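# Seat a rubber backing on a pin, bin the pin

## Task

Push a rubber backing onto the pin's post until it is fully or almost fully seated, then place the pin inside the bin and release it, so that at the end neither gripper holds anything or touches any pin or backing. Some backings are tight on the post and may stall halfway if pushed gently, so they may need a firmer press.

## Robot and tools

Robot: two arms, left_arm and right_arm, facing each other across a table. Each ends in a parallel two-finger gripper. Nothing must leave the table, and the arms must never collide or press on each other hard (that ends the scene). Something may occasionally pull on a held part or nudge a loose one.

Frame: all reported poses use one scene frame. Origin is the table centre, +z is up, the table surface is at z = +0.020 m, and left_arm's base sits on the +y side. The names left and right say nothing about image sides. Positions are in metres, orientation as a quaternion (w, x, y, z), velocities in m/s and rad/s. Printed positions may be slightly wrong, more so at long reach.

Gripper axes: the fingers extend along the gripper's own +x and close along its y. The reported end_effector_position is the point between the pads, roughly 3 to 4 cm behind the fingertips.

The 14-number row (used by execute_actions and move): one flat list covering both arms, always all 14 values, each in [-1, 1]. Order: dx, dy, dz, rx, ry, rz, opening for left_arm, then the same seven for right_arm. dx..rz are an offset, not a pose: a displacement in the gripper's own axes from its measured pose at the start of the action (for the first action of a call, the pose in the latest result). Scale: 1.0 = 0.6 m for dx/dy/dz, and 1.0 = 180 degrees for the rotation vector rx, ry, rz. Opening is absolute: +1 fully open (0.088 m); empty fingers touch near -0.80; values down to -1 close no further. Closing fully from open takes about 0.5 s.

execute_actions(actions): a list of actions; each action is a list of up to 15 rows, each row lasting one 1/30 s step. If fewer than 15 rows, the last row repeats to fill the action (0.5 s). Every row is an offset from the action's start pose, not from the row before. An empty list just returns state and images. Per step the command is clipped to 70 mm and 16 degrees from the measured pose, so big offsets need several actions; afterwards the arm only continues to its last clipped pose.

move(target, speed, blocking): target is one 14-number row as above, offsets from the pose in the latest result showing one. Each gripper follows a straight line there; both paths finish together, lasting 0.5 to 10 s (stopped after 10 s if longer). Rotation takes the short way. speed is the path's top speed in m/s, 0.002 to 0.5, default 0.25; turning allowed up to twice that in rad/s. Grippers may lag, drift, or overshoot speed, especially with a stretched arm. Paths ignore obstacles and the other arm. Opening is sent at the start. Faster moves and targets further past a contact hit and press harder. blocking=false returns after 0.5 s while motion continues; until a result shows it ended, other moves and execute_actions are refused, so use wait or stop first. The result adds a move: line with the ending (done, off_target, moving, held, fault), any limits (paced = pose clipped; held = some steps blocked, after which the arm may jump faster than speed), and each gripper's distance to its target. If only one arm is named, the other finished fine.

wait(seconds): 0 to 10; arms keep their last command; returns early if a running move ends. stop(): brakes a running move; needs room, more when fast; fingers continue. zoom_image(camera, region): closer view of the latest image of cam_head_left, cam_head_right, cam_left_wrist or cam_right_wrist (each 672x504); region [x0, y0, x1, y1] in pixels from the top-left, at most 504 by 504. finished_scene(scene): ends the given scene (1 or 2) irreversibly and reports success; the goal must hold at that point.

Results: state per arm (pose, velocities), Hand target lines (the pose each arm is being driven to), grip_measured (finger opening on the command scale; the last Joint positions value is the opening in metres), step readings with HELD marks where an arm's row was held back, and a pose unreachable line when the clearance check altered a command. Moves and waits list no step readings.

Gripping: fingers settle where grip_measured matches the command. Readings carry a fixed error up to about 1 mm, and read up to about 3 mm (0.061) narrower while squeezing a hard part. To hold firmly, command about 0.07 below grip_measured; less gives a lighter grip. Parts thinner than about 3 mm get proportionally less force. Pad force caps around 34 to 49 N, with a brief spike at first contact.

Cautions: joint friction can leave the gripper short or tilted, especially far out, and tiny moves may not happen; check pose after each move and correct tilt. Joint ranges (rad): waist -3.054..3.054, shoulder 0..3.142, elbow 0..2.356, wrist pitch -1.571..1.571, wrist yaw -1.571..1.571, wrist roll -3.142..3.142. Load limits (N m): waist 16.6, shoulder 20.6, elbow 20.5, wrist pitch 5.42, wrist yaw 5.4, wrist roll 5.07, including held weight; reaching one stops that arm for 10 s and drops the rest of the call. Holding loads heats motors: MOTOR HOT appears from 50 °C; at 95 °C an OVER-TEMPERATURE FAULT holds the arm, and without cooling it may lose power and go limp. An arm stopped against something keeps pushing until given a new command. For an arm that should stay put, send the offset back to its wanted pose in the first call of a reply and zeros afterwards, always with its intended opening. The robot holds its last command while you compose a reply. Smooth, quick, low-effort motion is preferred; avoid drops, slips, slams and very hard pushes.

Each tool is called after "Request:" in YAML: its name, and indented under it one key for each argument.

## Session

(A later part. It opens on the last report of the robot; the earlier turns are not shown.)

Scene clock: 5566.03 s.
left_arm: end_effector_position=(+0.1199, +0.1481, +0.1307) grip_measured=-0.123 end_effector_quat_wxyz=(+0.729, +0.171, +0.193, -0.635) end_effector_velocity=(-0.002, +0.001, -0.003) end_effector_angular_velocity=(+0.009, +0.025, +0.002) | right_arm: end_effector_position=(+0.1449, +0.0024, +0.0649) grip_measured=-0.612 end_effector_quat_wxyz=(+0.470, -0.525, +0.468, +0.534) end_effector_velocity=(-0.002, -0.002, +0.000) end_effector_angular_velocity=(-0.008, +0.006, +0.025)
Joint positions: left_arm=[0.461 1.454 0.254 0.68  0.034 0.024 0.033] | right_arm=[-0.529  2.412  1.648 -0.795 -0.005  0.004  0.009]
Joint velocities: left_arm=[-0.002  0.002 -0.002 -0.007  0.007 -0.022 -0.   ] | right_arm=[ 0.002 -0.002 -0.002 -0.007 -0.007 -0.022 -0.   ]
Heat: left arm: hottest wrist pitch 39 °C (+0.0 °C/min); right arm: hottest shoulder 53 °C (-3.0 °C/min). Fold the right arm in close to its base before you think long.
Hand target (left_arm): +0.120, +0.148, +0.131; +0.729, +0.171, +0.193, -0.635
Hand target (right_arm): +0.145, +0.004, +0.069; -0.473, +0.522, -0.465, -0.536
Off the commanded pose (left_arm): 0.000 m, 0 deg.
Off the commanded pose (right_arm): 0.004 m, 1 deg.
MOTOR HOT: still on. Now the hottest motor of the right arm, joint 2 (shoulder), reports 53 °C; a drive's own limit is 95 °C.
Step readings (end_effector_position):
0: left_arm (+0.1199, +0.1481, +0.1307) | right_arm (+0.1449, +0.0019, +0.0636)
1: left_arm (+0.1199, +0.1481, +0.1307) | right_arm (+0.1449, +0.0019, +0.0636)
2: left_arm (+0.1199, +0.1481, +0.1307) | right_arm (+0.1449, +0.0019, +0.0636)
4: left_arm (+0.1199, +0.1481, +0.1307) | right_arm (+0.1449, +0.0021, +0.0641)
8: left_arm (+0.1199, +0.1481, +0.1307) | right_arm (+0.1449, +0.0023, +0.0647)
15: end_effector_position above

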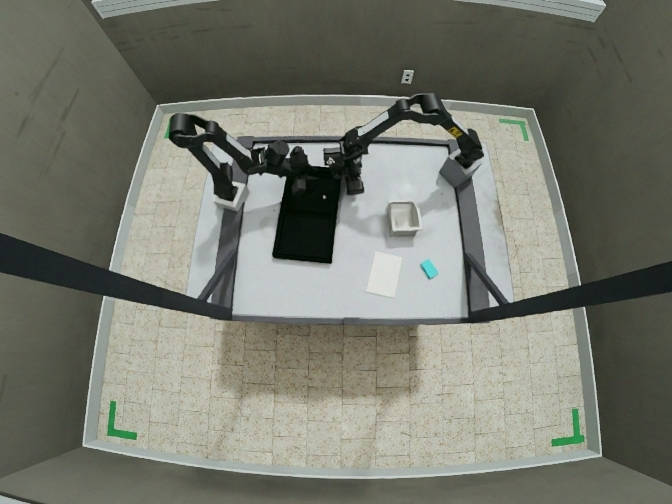

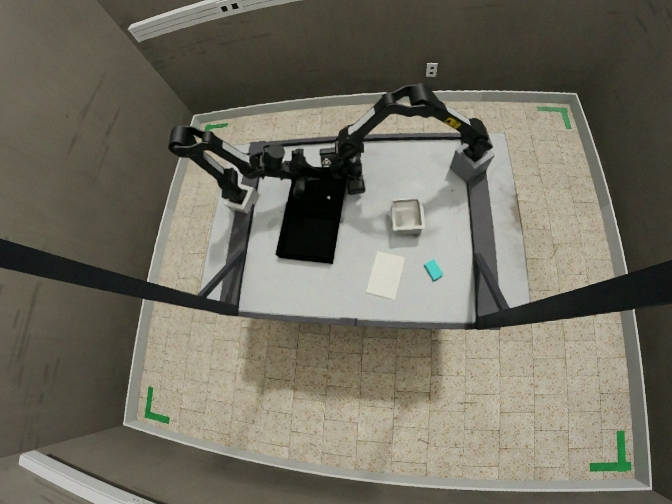

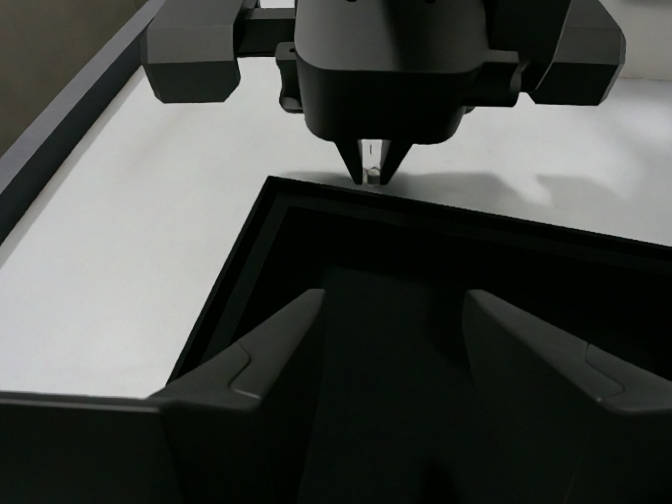

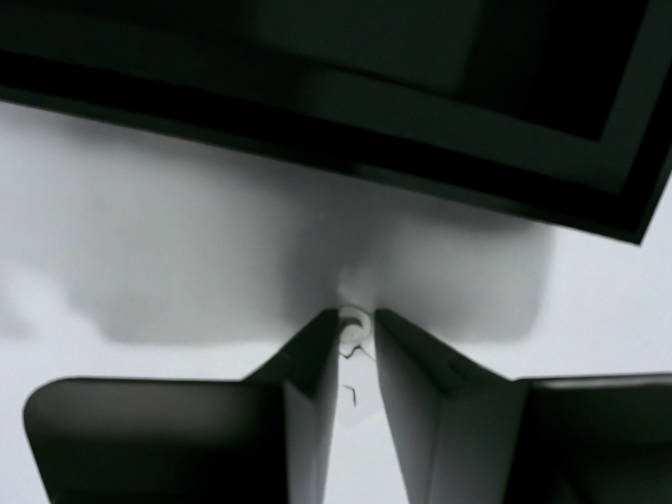

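Request:
execute_actions:
  actions:
    - [[0,0,0,0,0,0,-0.12, -0.006,0,0.0026,0,-0.0031,0,-0.61],[0,0,0,0,0,0,-0.12, -0.007,0,0.003,0,-0.0036,0,-0.61],[0,0,0,0,0,0,-0.12, -0.008,0,0.0034,0,-0.0041,0,-0.61]]

Request:
zoom_image:
  camera: "cam_right_wrist"
  region: [290, 270, 430, 420]

Scene clock: 5575.17 s.
left_arm: end_effector_position=(+0.1199, +0.1481, +0.1307) grip_measured=-0.123 end_effector_quat_wxyz=(+0.729, +0.171, +0.193, -0.635) end_effector_velocity=(-0.002, +0.001, -0.000) end_effector_angular_velocity=(-0.004, +0.009, -0.005) | right_arm: end_effector_position=(+0.1448, +0.0028, +0.0660) grip_measured=-0.612 end_effector_quat_wxyz=(+0.471, -0.524, +0.467, +0.534) end_effector_velocity=(-0.002, -0.001, +0.003) end_effector_angular_velocity=(-0.003, +0.007, -0.005)
Joint positions: left_arm=[0.461 1.454 0.254 0.68  0.034 0.024 0.033] | right_arm=[-0.529  2.409  1.648 -0.795 -0.005  0.004  0.009]
Joint velocities: left_arm=[-0.002 -0.002 -0.007  0.007  0.007 -0.007 -0.   ] | right_arm=[ 0.002 -0.007 -0.002 -0.007 -0.007  0.007 -0.   ]
Heat: left arm: hottest wrist pitch 39 °C (+0.0 °C/min); right arm: hottest shoulder 56 °C (-2.0 °C/min). Fold the right arm in close to its base before you think long.
Hand target (left_arm): +0.120, +0.148, +0.131; +0.729, +0.171, +0.193, -0.635
Hand target (right_arm): +0.145, +0.004, +0.070; -0.473, +0.521, -0.465, -0.537
Off the commanded pose (left_arm): 0.000 m, 0 deg.
Off the commanded pose (right_arm): 0.004 m, 1 deg.
MOTOR HOT: still on. Now the hottest motor of the right arm, joint 2 (shoulder), reports 56 °C; a drive's own limit is 95 °C.
Step readings (end_effector_position):
0: left_arm (+0.1199, +0.1481, +0.1307) | right_arm (+0.1449, +0.0024, +0.0649)
1: left_arm (+0.1199, +0.1481, +0.1307) | right_arm (+0.1449, +0.0024, +0.0649)
2: left_arm (+0.1199, +0.1481, +0.1307) | right_arm (+0.1449, +0.0024, +0.0649)
4: left_arm (+0.1199, +0.1481, +0.1307) | right_arm (+0.1448, +0.0025, +0.0652)
8: left_arm (+0.1199, +0.1481, +0.1307) | right_arm (+0.1448, +0.0027, +0.0657)
15: end_effector_position above

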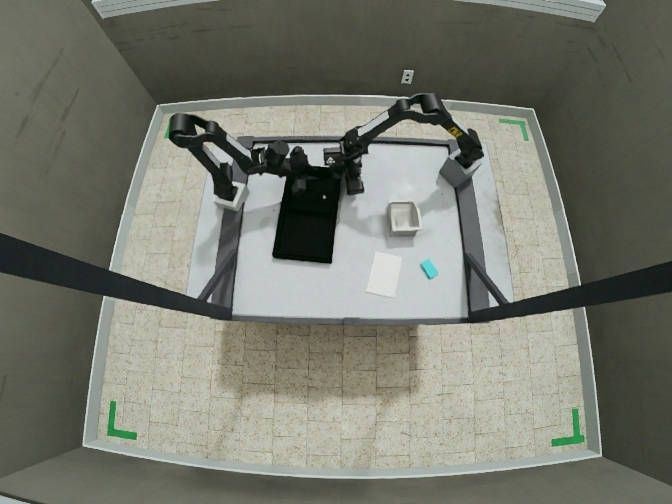

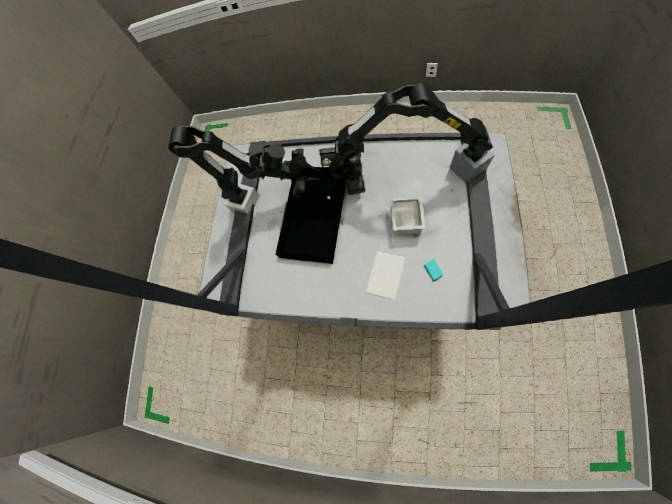

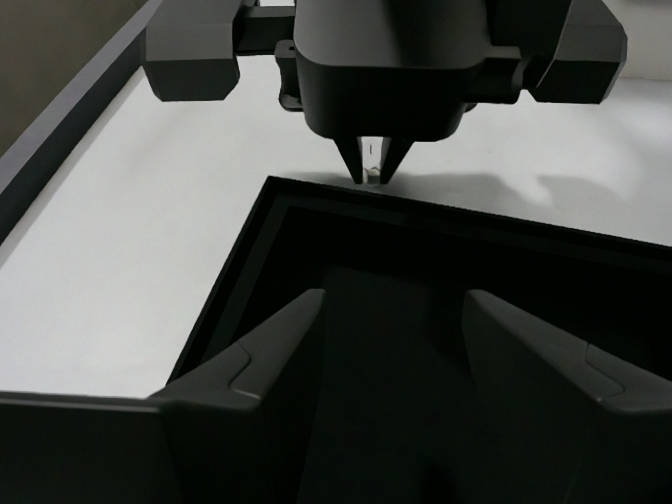

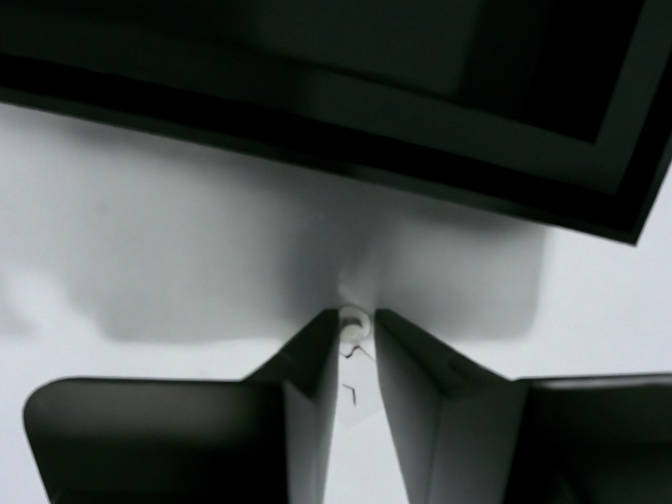

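Region (290, 270, 430, 420) of cam_right_wrist's 672x504 image, scaled by 3.360, with more detail than that image has; it fills the left 470 columns of this view, and the rest is white.

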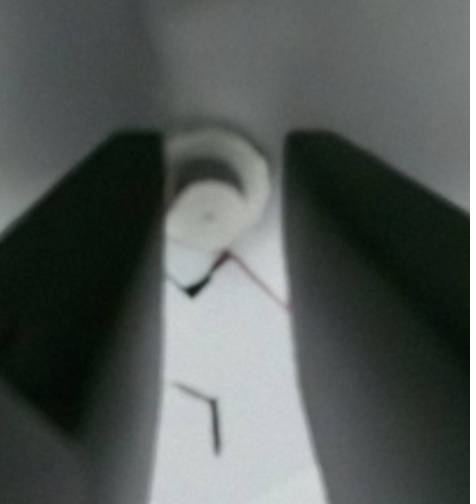

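Request:
zoom_image:
  camera: "cam_left_wrist"
  region: [330, 130, 410, 200]

Region (330, 130, 410, 200) of cam_left_wrist's 672x504 image, scaled by 6.300, with more detail than that image has; it fills the top 441 rows of this view, and the rest is white.

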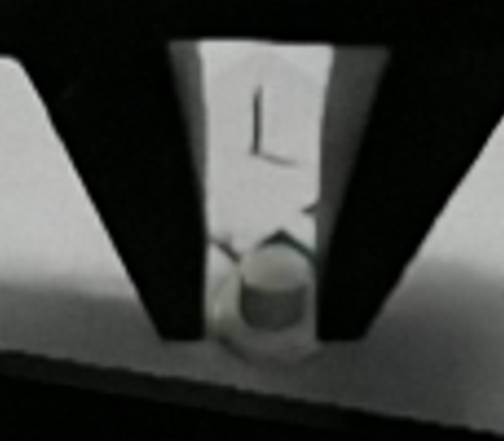

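Request:
execute_actions:
  actions:
    - [[0,0,0,0,0,0,-0.12, 0,0,0,0,0,0,-0.625],[0,0,0,0,0,0,-0.12, 0,0,0,0,0,0,-0.64],[0,0,0,0,0,0,-0.12, 0,0,0,0,0,0,-0.65],[0,0,0,0,0,0,-0.12, 0,0,0,0,0,0,-0.66],[0,0,0,0,0,0,-0.12, 0,0,0,0,0,0,-0.67],[0,0,0,0,0,0,-0.12, 0,0,0,0,0,0,-0.68],[0,0,0,0,0,0,-0.12, 0,0,0,0,0,0,-0.69],[0,0,0,0,0,0,-0.12, 0,0,0,0,0,0,-0.70],[0,0,0,0,0,0,-0.12, 0,0,0,0,0,0,-0.71],[0,0,0,0,0,0,-0.12, 0,0,0,0,0,0,-0.72],[0,0,0,0,0,0,-0.12, 0,0,0,0,0,0,-0.73],[0,0,0,0,0,0,-0.12, 0,0,0,0,0,0,-0.735]]
    - [[0,0,0,0,0,0,-0.12, 0,0,0,0,0,0,-0.72],[0,0,0,0,0,0,-0.12, 0,0,0,0,0,0,-0.71],[0,0,0,0,0,0,-0.12, 0,0,0,0,0,0,-0.70],[0,0,0,0,0,0,-0.12, 0,0,0,0,0,0,-0.69],[0,0,0,0,0,0,-0.12, 0,0,0,0,0,0,-0.68],[0,0,0,0,0,0,-0.12, 0,0,0,0,0,0,-0.665],[0,0,0,0,0,0,-0.12, 0,0,0,0,0,0,-0.65],[0,0,0,0,0,0,-0.12, 0,0,0,0,0,0,-0.635]]

Request:
zoom_image:
  camera: "cam_right_wrist"
  region: [290, 270, 430, 420]

Scene clock: 5602.03 s.
left_arm: end_effector_position=(+0.1199, +0.1481, +0.1307) grip_measured=-0.123 end_effector_quat_wxyz=(+0.729, +0.171, +0.193, -0.635) end_effector_velocity=(+0.000, -0.000, +0.000) end_effector_angular_velocity=(+0.002, +0.003, +0.008) | right_arm: end_effector_position=(+0.1448, +0.0028, +0.0660) grip_measured=-0.640 end_effector_quat_wxyz=(+0.471, -0.524, +0.467, +0.534) end_effector_velocity=(+0.003, -0.003, +0.001) end_effector_angular_velocity=(-0.018, +0.005, -0.015)
Joint positions: left_arm=[0.461 1.454 0.254 0.68  0.034 0.024 0.033] | right_arm=[-0.529  2.409  1.648 -0.795 -0.005  0.004  0.008]
Joint velocities: left_arm=[-0.002 -0.002  0.002 -0.007 -0.007 -0.007 -0.   ] | right_arm=[-0.007 -0.002  0.002 -0.022 -0.007  0.007  0.001]
Heat: left arm: hottest wrist pitch 39 °C (+0.0 °C/min); right arm: hottest shoulder 62 °C (+7.1 °C/min). Fold the right arm in close to its base before you think long.
Hand target (left_arm): +0.120, +0.148, +0.131; +0.729, +0.171, +0.193, -0.635
Hand target (right_arm): +0.145, +0.003, +0.066; -0.471, +0.524, -0.467, -0.534
Off the commanded pose (left_arm): 0.000 m, 0 deg.
Off the commanded pose (right_arm): 0.000 m, 0 deg.
MOTOR HOT: still on. Now the hottest motor of the right arm, joint 2 (shoulder), reports 62 °C; a drive's own limit is 95 °C.
Step readings (end_effector_position; steps 1 to 15: 1st action; 16 to 30: 2nd action):
0: left_arm (+0.1199, +0.1481, +0.1307) | right_arm (+0.1448, +0.0028, +0.0660)
1: left_arm (+0.1199, +0.1481, +0.1307) | right_arm (+0.1448, +0.0028, +0.0660)
2: left_arm (+0.1199, +0.1481, +0.1307) | right_arm (+0.1448, +0.0028, +0.0660)
4: left_arm (+0.1199, +0.1481, +0.1307) | right_arm (+0.1448, +0.0028, +0.0660)
8: left_arm (+0.1199, +0.1481, +0.1307) | right_arm (+0.1448, +0.0028, +0.0660)
15: left_arm (+0.1199, +0.1481, +0.1307) | right_arm (+0.1448, +0.0028, +0.0660)
16: left_arm (+0.1199, +0.1481, +0.1307) | right_arm (+0.1448, +0.0028, +0.0660)
17: left_arm (+0.1199, +0.1481, +0.1307) | right_arm (+0.1448, +0.0028, +0.0660)
19: left_arm (+0.1199, +0.1481, +0.1307) | right_arm (+0.1448, +0.0028, +0.0660)
23: left_arm (+0.1199, +0.1481, +0.1307) | right_arm (+0.1448, +0.0028, +0.0660)
30: end_effector_position above

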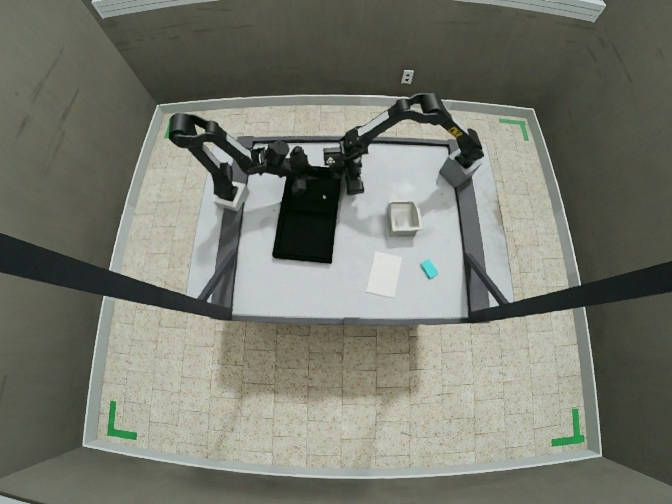

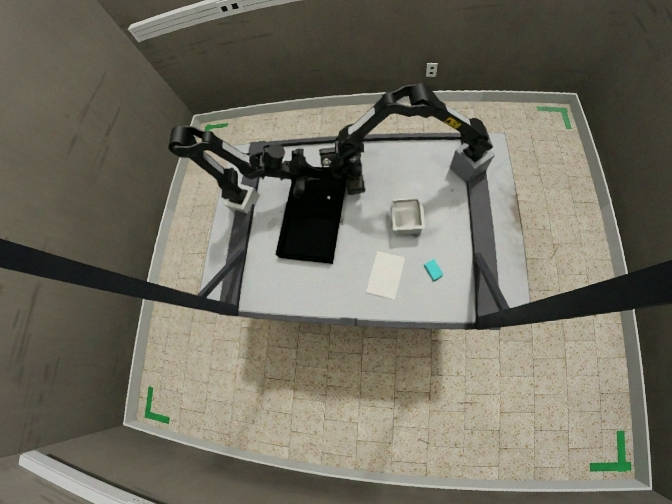

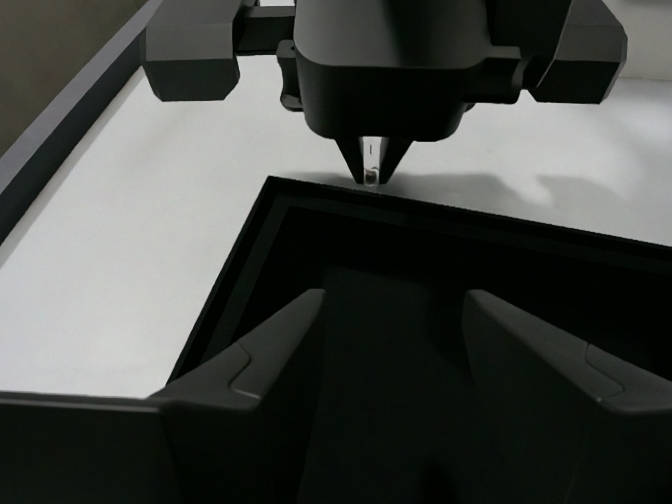

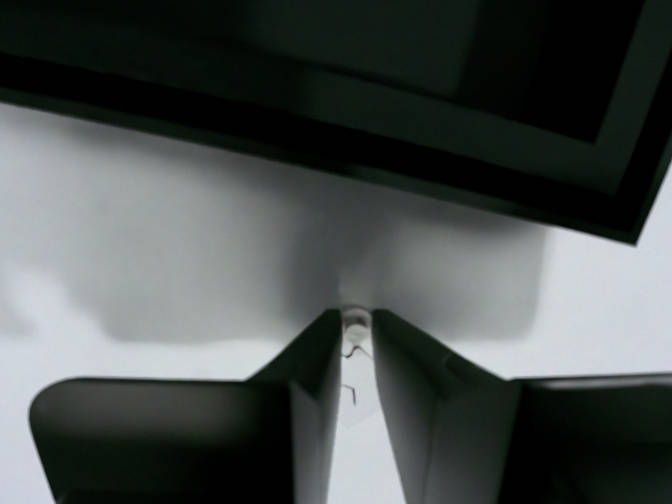

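Region (290, 270, 430, 420) of cam_right_wrist's 672x504 image, scaled by 3.360, with more detail than that image has; it fills the left 470 columns of this view, and the rest is white.

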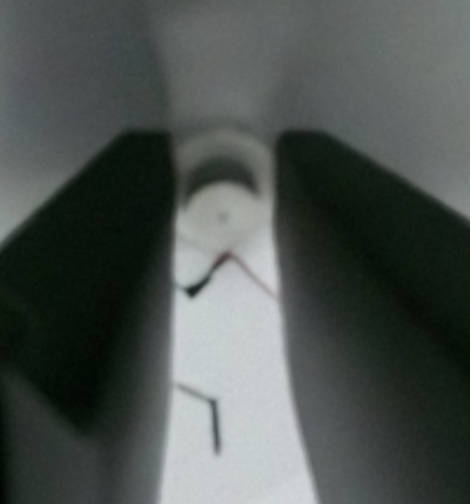

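Request:
move:
  target: [-0.06,0,0,0,0,0,-0.12, 0,0,0,0.4995,0,0,-0.635]
  speed: 0.5

Request:
zoom_image:
  camera: "cam_right_wrist"
  region: [300, 250, 480, 400]

Scene clock: 5609.77 s.
left_arm: end_effector_position=(+0.1161, +0.1759, +0.1515) grip_measured=-0.123 end_effector_quat_wxyz=(+0.730, +0.168, +0.192, -0.634) end_effector_velocity=(-0.003, +0.004, -0.007) end_effector_angular_velocity=(+0.036, +0.004, -0.012) | right_arm: end_effector_position=(+0.1448, +0.0028, +0.0660) grip_measured=-0.637 end_effector_quat_wxyz=(+0.703, -0.039, +0.708, +0.049) end_effector_velocity=(+0.002, -0.003, +0.001) end_effector_angular_velocity=(-0.008, +0.006, +0.000)
Joint positions: left_arm=[0.467 1.17  0.202 0.451 0.038 0.024 0.033] | right_arm=[-0.529  2.409  1.648 -0.795 -0.005  1.569  0.008]
Joint velocities: left_arm=[-0.002 -0.002 -0.002 -0.037  0.007  0.007 -0.   ] | right_arm=[-0.007 -0.007 -0.007 -0.007 -0.007 -0.007  0.   ]
Heat: left arm: hottest wrist pitch 39 °C (+0.0 °C/min); right arm: hottest shoulder 62 °C (+7.1 °C/min). Fold the right arm in close to its base before you think long.
Hand target (left_arm): +0.116, +0.179, +0.149; +0.729, +0.171, +0.192, -0.635
Hand target (right_arm): +0.145, +0.003, +0.066; +0.704, -0.038, +0.708, +0.048
Off the commanded pose (left_arm): 0.004 m, 0 deg.
Off the commanded pose (right_arm): 0.000 m, 0 deg.
MOTOR HOT: still on. Now the hottest motor of the right arm, joint 2 (shoulder), reports 62 °C; a drive's own limit is 95 °C.
move: done

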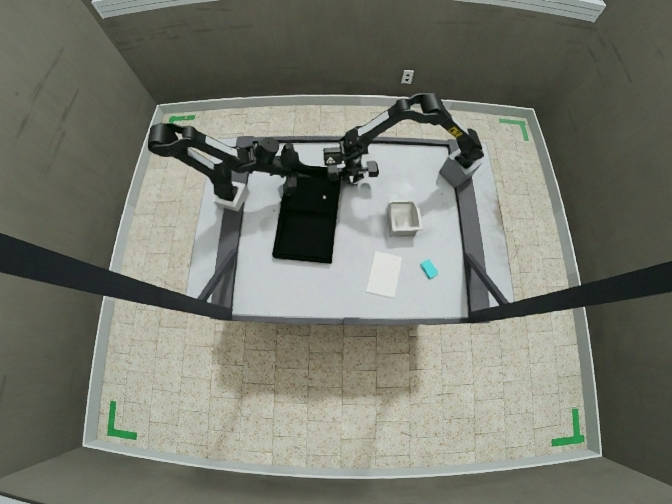

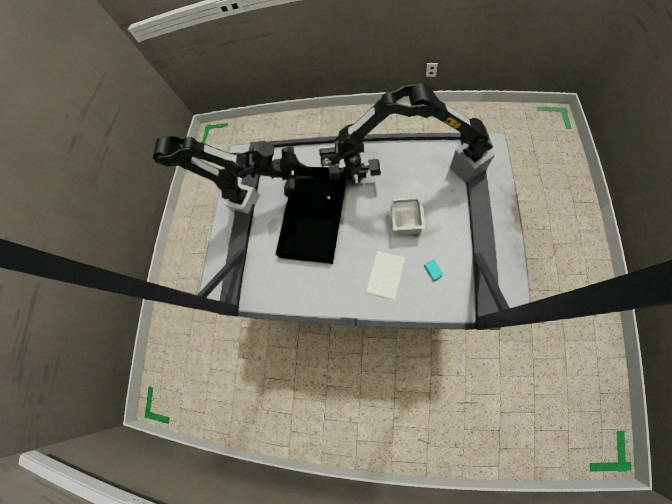

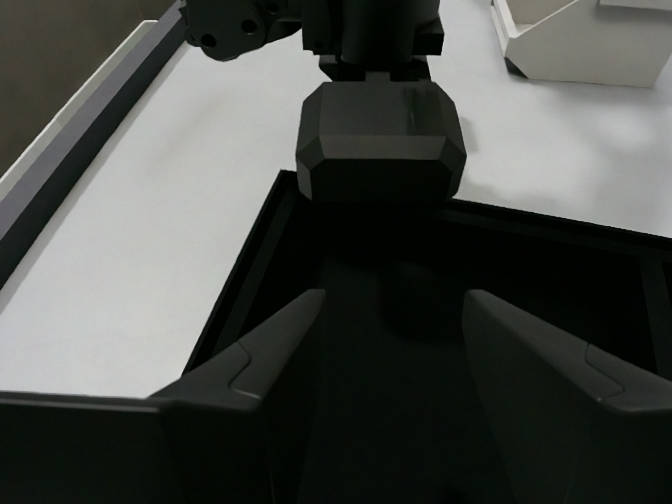

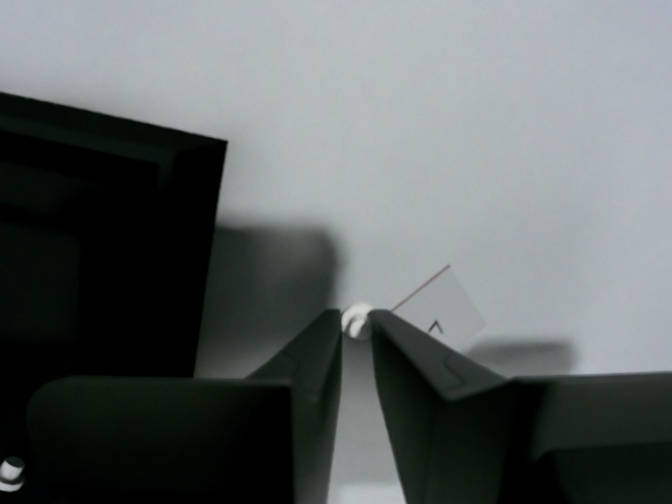

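Region (300, 250, 480, 400) of cam_right_wrist's 672x504 image, scaled by 2.800, with more detail than that image has.

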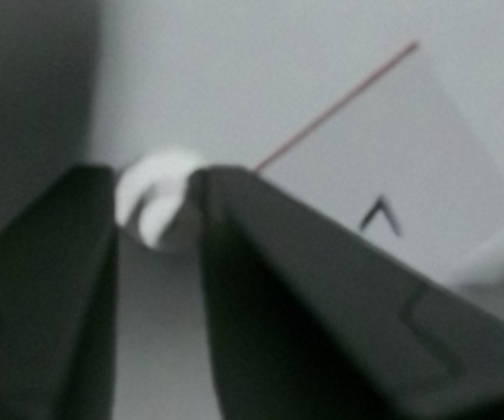

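Request:
execute_actions:
  actions:
    - [[0,0,0,0,0,0,-0.12, 0.006,-0.0026,0,0,0,-0.0031,-0.61],[0,0,0,0,0,0,-0.12, 0.010,-0.0043,0,0,0,-0.0052,-0.61],[0,0,0,0,0,0,-0.12, 0.013,-0.0056,0,0,0,-0.0067,-0.61],[0,0,0,0,0,0,-0.12, 0.015,-0.0065,0,0,0,-0.0078,-0.61],[0,0,0,0,0,0,-0.12, 0.017,-0.0073,0,0,0,-0.0088,-0.61],[0,0,0,0,0,0,-0.12, 0.019,-0.0082,0,0,0,-0.0098,-0.61]]

Request:
zoom_image:
  camera: "cam_right_wrist"
  region: [310, 280, 410, 370]

Scene clock: 5631.87 s.
left_arm: end_effector_position=(+0.1161, +0.1759, +0.1515) grip_measured=-0.123 end_effector_quat_wxyz=(+0.730, +0.168, +0.192, -0.634) end_effector_velocity=(+0.000, +0.001, -0.000) end_effector_angular_velocity=(+0.002, +0.003, +0.008) | right_arm: end_effector_position=(+0.1449, +0.0019, +0.0636) grip_measured=-0.612 end_effector_quat_wxyz=(+0.704, -0.042, +0.708, +0.046) end_effector_velocity=(+0.000, -0.004, +0.003) end_effector_angular_velocity=(-0.020, +0.020, +0.015)
Joint positions: left_arm=[0.467 1.169 0.202 0.451 0.038 0.024 0.033] | right_arm=[-0.529  2.416  1.65  -0.798 -0.005  1.57   0.009]
Joint velocities: left_arm=[-0.002 -0.007 -0.002 -0.007 -0.007 -0.007 -0.   ] | right_arm=[-0.007 -0.007 -0.002 -0.022 -0.022 -0.022 -0.   ]
Heat: left arm: hottest wrist pitch 38 °C (-1.0 °C/min); right arm: hottest shoulder 62 °C (+7.0 °C/min). Fold the right arm in close to its base before you think long.
Hand target (left_arm): +0.116, +0.176, +0.152; +0.730, +0.168, +0.191, -0.634
Hand target (right_arm): +0.145, -0.002, +0.055; +0.704, -0.050, +0.707, +0.038
Off the commanded pose (left_arm): 0.000 m, 0 deg.
Off the commanded pose (right_arm): 0.010 m, 1 deg.
MOTOR HOT: still on. Now the hottest motor of the right arm, joint 2 (shoulder), reports 62 °C; a drive's own limit is 95 °C.
Step readings (end_effector_position):
0: left_arm (+0.1161, +0.1759, +0.1515) | right_arm (+0.1448, +0.0028, +0.0660)
1: left_arm (+0.1161, +0.1759, +0.1515) | right_arm (+0.1448, +0.0028, +0.0660)
2: left_arm (+0.1161, +0.1759, +0.1515) | right_arm (+0.1448, +0.0028, +0.0660)
4: left_arm (+0.1161, +0.1759, +0.1515) | right_arm (+0.1448, +0.0026, +0.0655)
8: left_arm (+0.1161, +0.1759, +0.1515) | right_arm (+0.1449, +0.0018, +0.0639)
15: end_effector_position above

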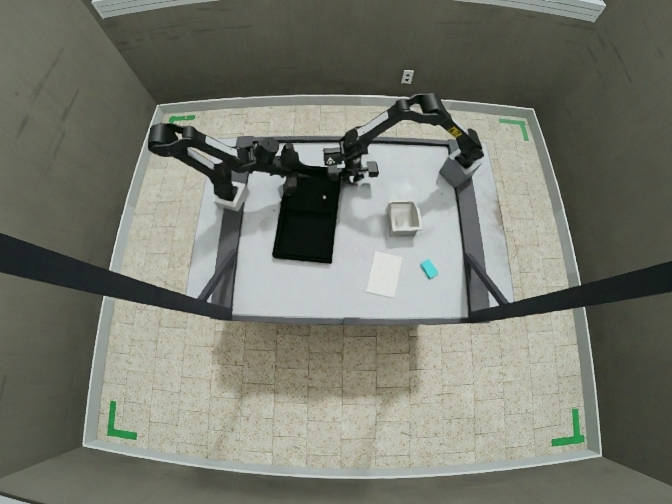

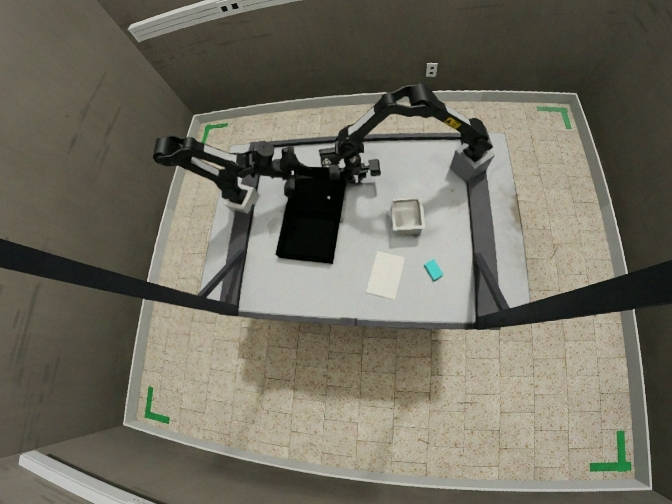

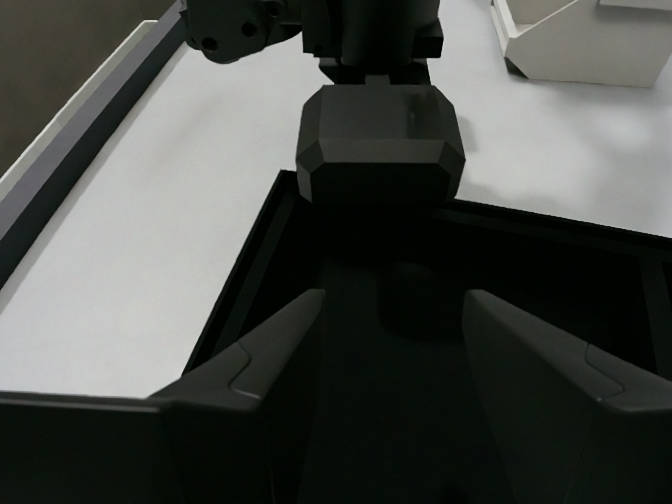

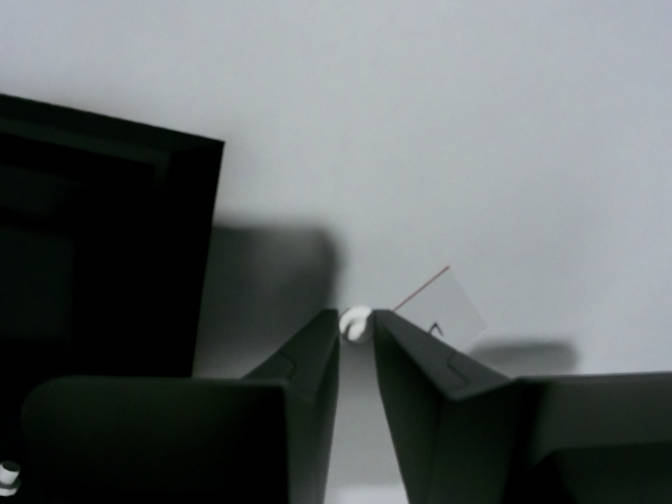

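Region (310, 280, 410, 370) of cam_right_wrist's 672x504 image, scaled by 5.040, with more detail than that image has; it fills the top 454 rows of this view, and the rest is white.

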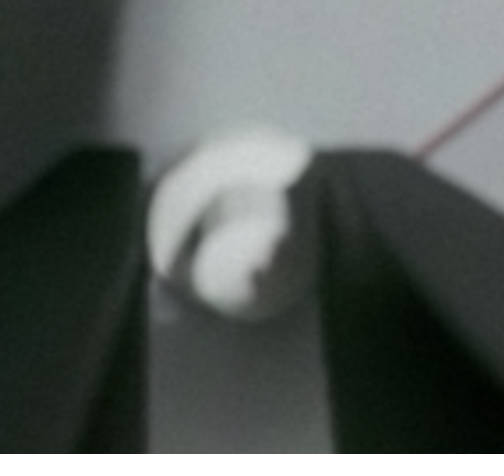

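Request:
execute_actions:
  actions:
    - [[0,0,0,0,0,0,-0.12, 0,0,0,0,0,0,-0.61],[0,0,0,0,0,0,-0.12, -0.003,0.0013,0,0,0,0.0015,-0.61],[0,0,0,0,0,0,-0.12, -0.005,0.0021,0,0,0,0.0026,-0.61],[0,0,0,0,0,0,-0.12, -0.007,0.003,0,0,0,0.0036,-0.61],[0,0,0,0,0,0,-0.12, -0.0085,0.0036,0,0,0,0.0044,-0.61],[0,0,0,0,0,0,-0.12, -0.0093,0.004,0,0,0,0.0048,-0.61]]
    - [[0,0,0,0,0,0,-0.12, 0,0,0,0,0,0,-0.625],[0,0,0,0,0,0,-0.12, 0,0,0,0,0,0,-0.64],[0,0,0,0,0,0,-0.12, 0,0,0,0,0,0,-0.65],[0,0,0,0,0,0,-0.12, 0,0,0,0,0,0,-0.66],[0,0,0,0,0,0,-0.12, 0,0,0,0,0,0,-0.67],[0,0,0,0,0,0,-0.12, 0,0,0,0,0,0,-0.68],[0,0,0,0,0,0,-0.12, 0,0,0,0,0,0,-0.69],[0,0,0,0,0,0,-0.12, 0,0,0,0,0,0,-0.70],[0,0,0,0,0,0,-0.12, 0,0,0,0,0,0,-0.71],[0,0,0,0,0,0,-0.12, 0,0,0,0,0,0,-0.72],[0,0,0,0,0,0,-0.12, 0,0,0,0,0,0,-0.73],[0,0,0,0,0,0,-0.12, 0,0,0,0,0,0,-0.735]]
    - [[0,0,0,0,0,0,-0.12, 0,0,0,0,0,0,-0.72],[0,0,0,0,0,0,-0.12, 0,0,0,0,0,0,-0.71],[0,0,0,0,0,0,-0.12, 0,0,0,0,0,0,-0.70],[0,0,0,0,0,0,-0.12, 0,0,0,0,0,0,-0.69],[0,0,0,0,0,0,-0.12, 0,0,0,0,0,0,-0.68],[0,0,0,0,0,0,-0.12, 0,0,0,0,0,0,-0.665],[0,0,0,0,0,0,-0.12, 0,0,0,0,0,0,-0.65],[0,0,0,0,0,0,-0.12, 0,0,0,0,0,0,-0.64]]

Request:
zoom_image:
  camera: "cam_right_wrist"
  region: [300, 250, 480, 400]

Scene clock: 5652.43 s.
left_arm: end_effector_position=(+0.1161, +0.1759, +0.1515) grip_measured=-0.123 end_effector_quat_wxyz=(+0.730, +0.168, +0.192, -0.634) end_effector_velocity=(-0.004, +0.002, -0.003) end_effector_angular_velocity=(+0.009, +0.025, -0.003) | right_arm: end_effector_position=(+0.1448, +0.0026, +0.0653) grip_measured=-0.645 end_effector_quat_wxyz=(+0.704, -0.040, +0.708, +0.048) end_effector_velocity=(+0.000, -0.002, +0.000) end_effector_angular_velocity=(-0.008, +0.006, +0.005)
Joint positions: left_arm=[0.467 1.169 0.202 0.451 0.038 0.024 0.033] | right_arm=[-0.529  2.412  1.65  -0.798 -0.005  1.57   0.007]
Joint velocities: left_arm=[-0.007 -0.002 -0.007 -0.007  0.007 -0.022 -0.   ] | right_arm=[-0.002 -0.002 -0.002 -0.007 -0.007 -0.007  0.001]
Heat: left arm: hottest wrist pitch 39 °C (+0.0 °C/min); right arm: hottest shoulder 58 °C (-2.0 °C/min). Fold the right arm in close to its base before you think long.
Hand target (left_arm): +0.116, +0.176, +0.152; +0.730, +0.168, +0.192, -0.634
Hand target (right_arm): +0.145, +0.003, +0.065; +0.704, -0.040, +0.708, +0.048
Off the commanded pose (left_arm): 0.000 m, 0 deg.
Off the commanded pose (right_arm): 0.000 m, 0 deg.
MOTOR HOT: still on. Now the hottest motor of the right arm, joint 2 (shoulder), reports 58 °C; a drive's own limit is 95 °C.
Step readings (end_effector_position; steps 1 to 15: 1st action; 16 to 30: 2nd action; 31 to 45: 3rd action):
0: left_arm (+0.1161, +0.1759, +0.1515) | right_arm (+0.1449, +0.0019, +0.0636)
1: left_arm (+0.1161, +0.1759, +0.1515) | right_arm (+0.1449, +0.0019, +0.0636)
2: left_arm (+0.1161, +0.1759, +0.1515) | right_arm (+0.1449, +0.0019, +0.0636)
4: left_arm (+0.1161, +0.1759, +0.1515) | right_arm (+0.1449, +0.0021, +0.0641)
8: left_arm (+0.1161, +0.1759, +0.1515) | right_arm (+0.1449, +0.0024, +0.0649)
15: left_arm (+0.1161, +0.1759, +0.1515) | right_arm (+0.1448, +0.0026, +0.0653)
16: left_arm (+0.1161, +0.1759, +0.1515) | right_arm (+0.1448, +0.0026, +0.0653)
17: left_arm (+0.1161, +0.1759, +0.1515) | right_arm (+0.1448, +0.0026, +0.0653)
19: left_arm (+0.1161, +0.1759, +0.1515) | right_arm (+0.1448, +0.0026, +0.0653)
23: left_arm (+0.1161, +0.1759, +0.1515) | right_arm (+0.1448, +0.0026, +0.0653)
30: left_arm (+0.1161, +0.1759, +0.1515) | right_arm (+0.1448, +0.0026, +0.0653)
31: left_arm (+0.1161, +0.1759, +0.1515) | right_arm (+0.1448, +0.0026, +0.0653)
32: left_arm (+0.1161, +0.1759, +0.1515) | right_arm (+0.1448, +0.0026, +0.0653)
34: left_arm (+0.1161, +0.1759, +0.1515) | right_arm (+0.1448, +0.0026, +0.0653)
38: left_arm (+0.1161, +0.1759, +0.1515) | right_arm (+0.1448, +0.0026, +0.0653)
45: end_effector_position above

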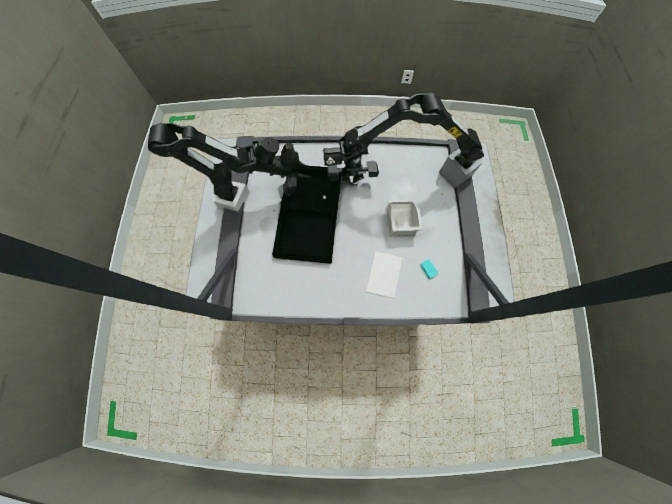

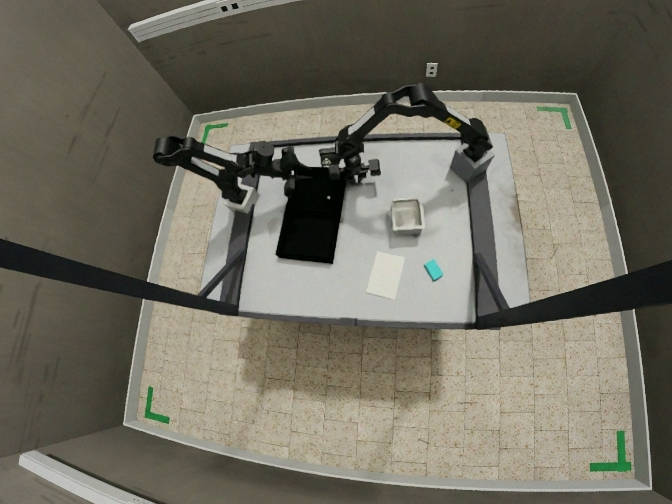

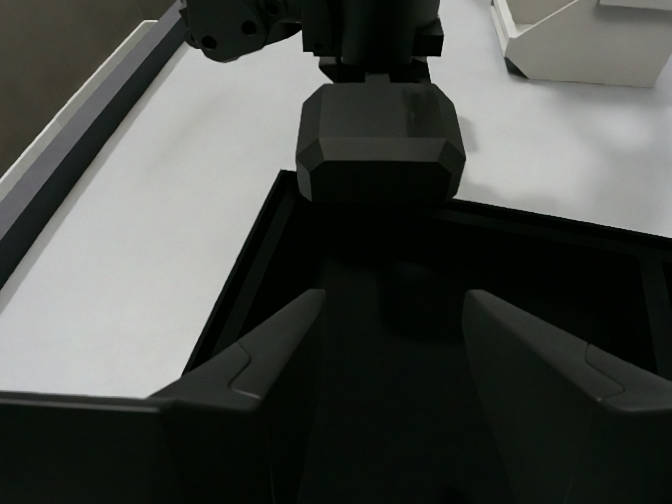

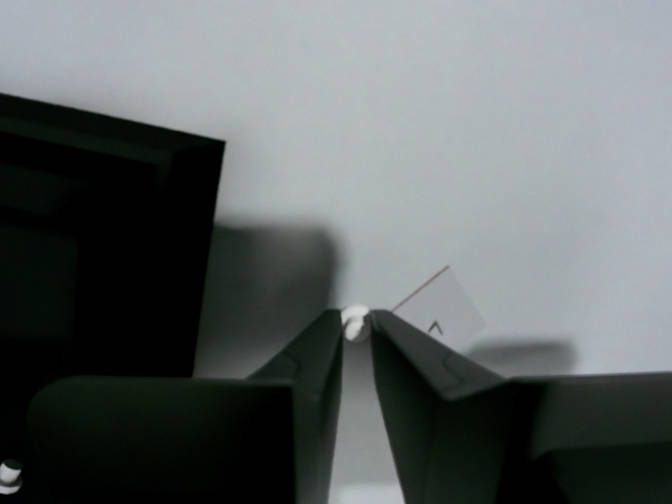

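Region (300, 250, 480, 400) of cam_right_wrist's 672x504 image, scaled by 2.800, with more detail than that image has.

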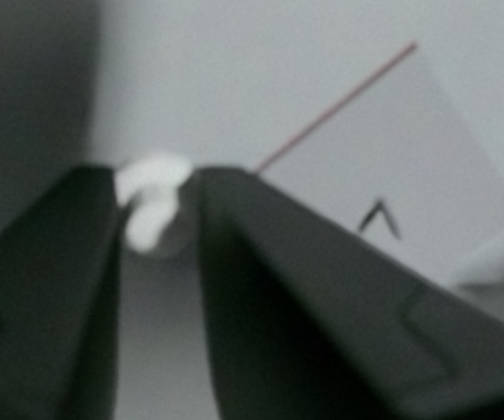

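Request:
move:
  target: [0,0,0,0,0,0,-0.12, 0,0,0,-0.501,0,0,-0.64]
  speed: 0.5

Request:
zoom_image:
  camera: "cam_right_wrist"
  region: [290, 270, 430, 420]

Scene clock: 5659.50 s.
left_arm: end_effector_position=(+0.1161, +0.1759, +0.1515) grip_measured=-0.123 end_effector_quat_wxyz=(+0.730, +0.168, +0.192, -0.634) end_effector_velocity=(+0.002, +0.002, -0.002) end_effector_angular_velocity=(+0.005, +0.017, +0.020) | right_arm: end_effector_position=(+0.1448, +0.0026, +0.0653) grip_measured=-0.642 end_effector_quat_wxyz=(+0.469, -0.526, +0.467, +0.534) end_effector_velocity=(+0.000, -0.001, +0.003) end_effector_angular_velocity=(-0.003, +0.007, +0.020)
Joint positions: left_arm=[0.467 1.169 0.202 0.451 0.038 0.024 0.033] | right_arm=[-0.529  2.412  1.65  -0.798 -0.005  0.     0.008]
Joint velocities: left_arm=[ 0.002 -0.002 -0.002 -0.007 -0.007 -0.022 -0.   ] | right_arm=[-0.002 -0.007 -0.002 -0.007 -0.007 -0.022 -0.   ]
Heat: left arm: hottest wrist pitch 39 °C (+0.0 °C/min); right arm: hottest shoulder 59 °C (-2.0 °C/min). Fold the right arm in close to its base before you think long.
Hand target (left_arm): +0.116, +0.176, +0.152; +0.730, +0.168, +0.192, -0.634
Hand target (right_arm): +0.145, +0.003, +0.065; -0.468, +0.527, -0.466, -0.535
Off the commanded pose (left_arm): 0.000 m, 0 deg.
Off the commanded pose (right_arm): 0.000 m, 0 deg.
MOTOR HOT: still on. Now the hottest motor of the right arm, joint 2 (shoulder), reports 59 °C; a drive's own limit is 95 °C.
move: done

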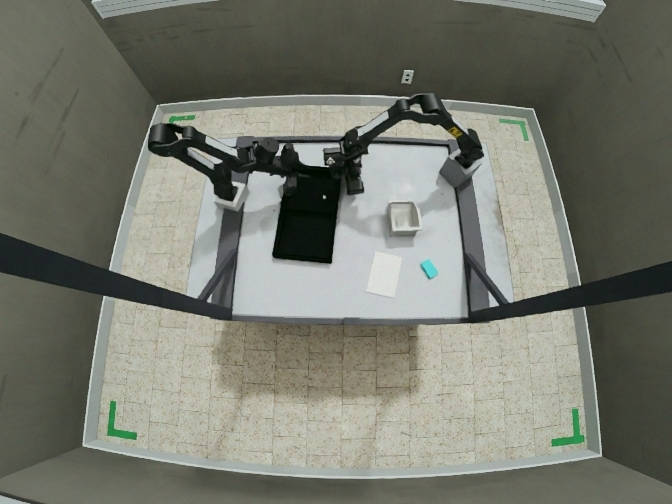

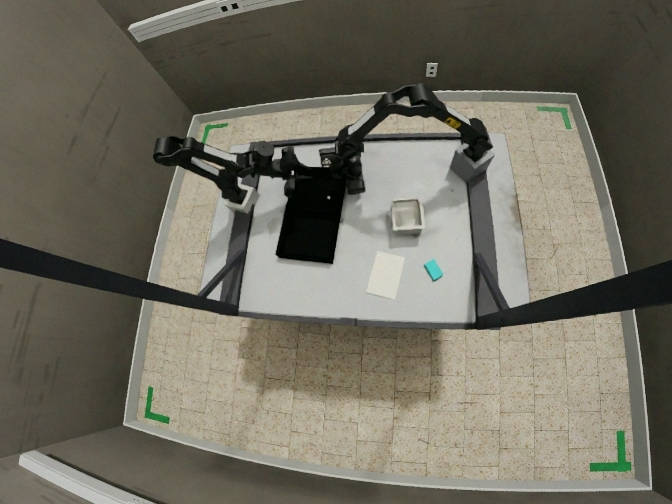

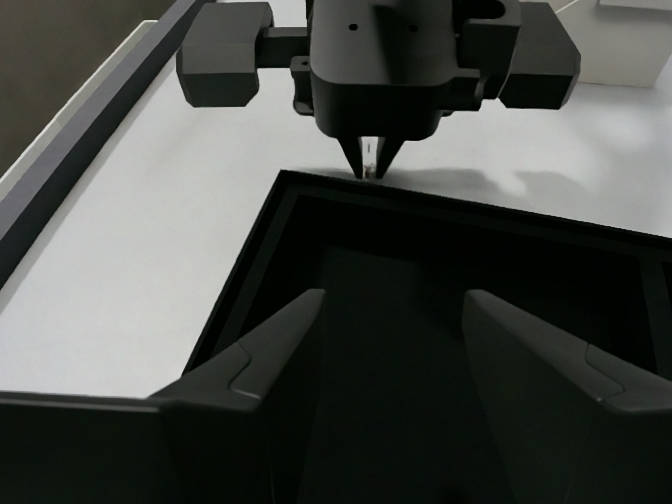

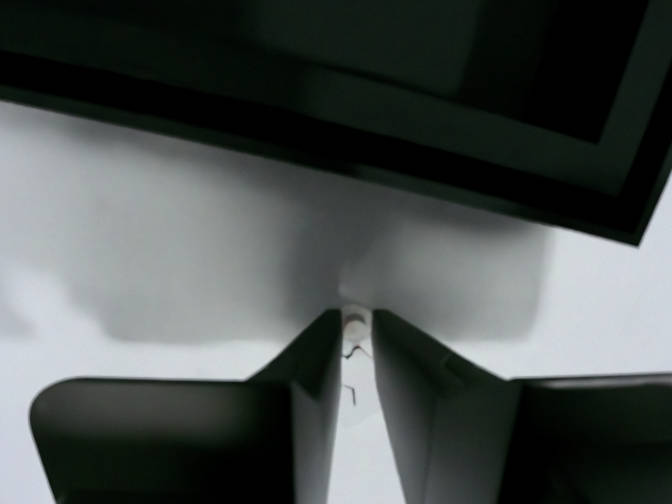

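Region (290, 270, 430, 420) of cam_right_wrist's 672x504 image, scaled by 3.360, with more detail than that image has; it fills the left 470 columns of this view, and the rest is white.

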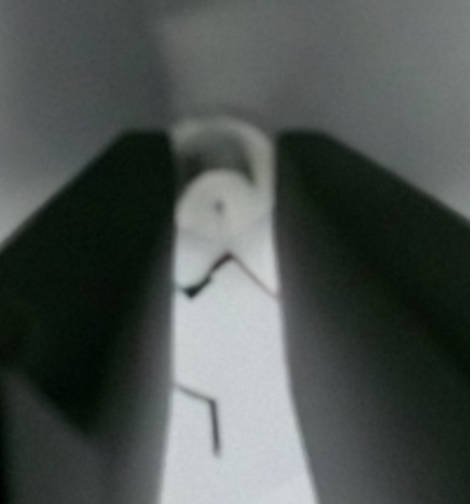

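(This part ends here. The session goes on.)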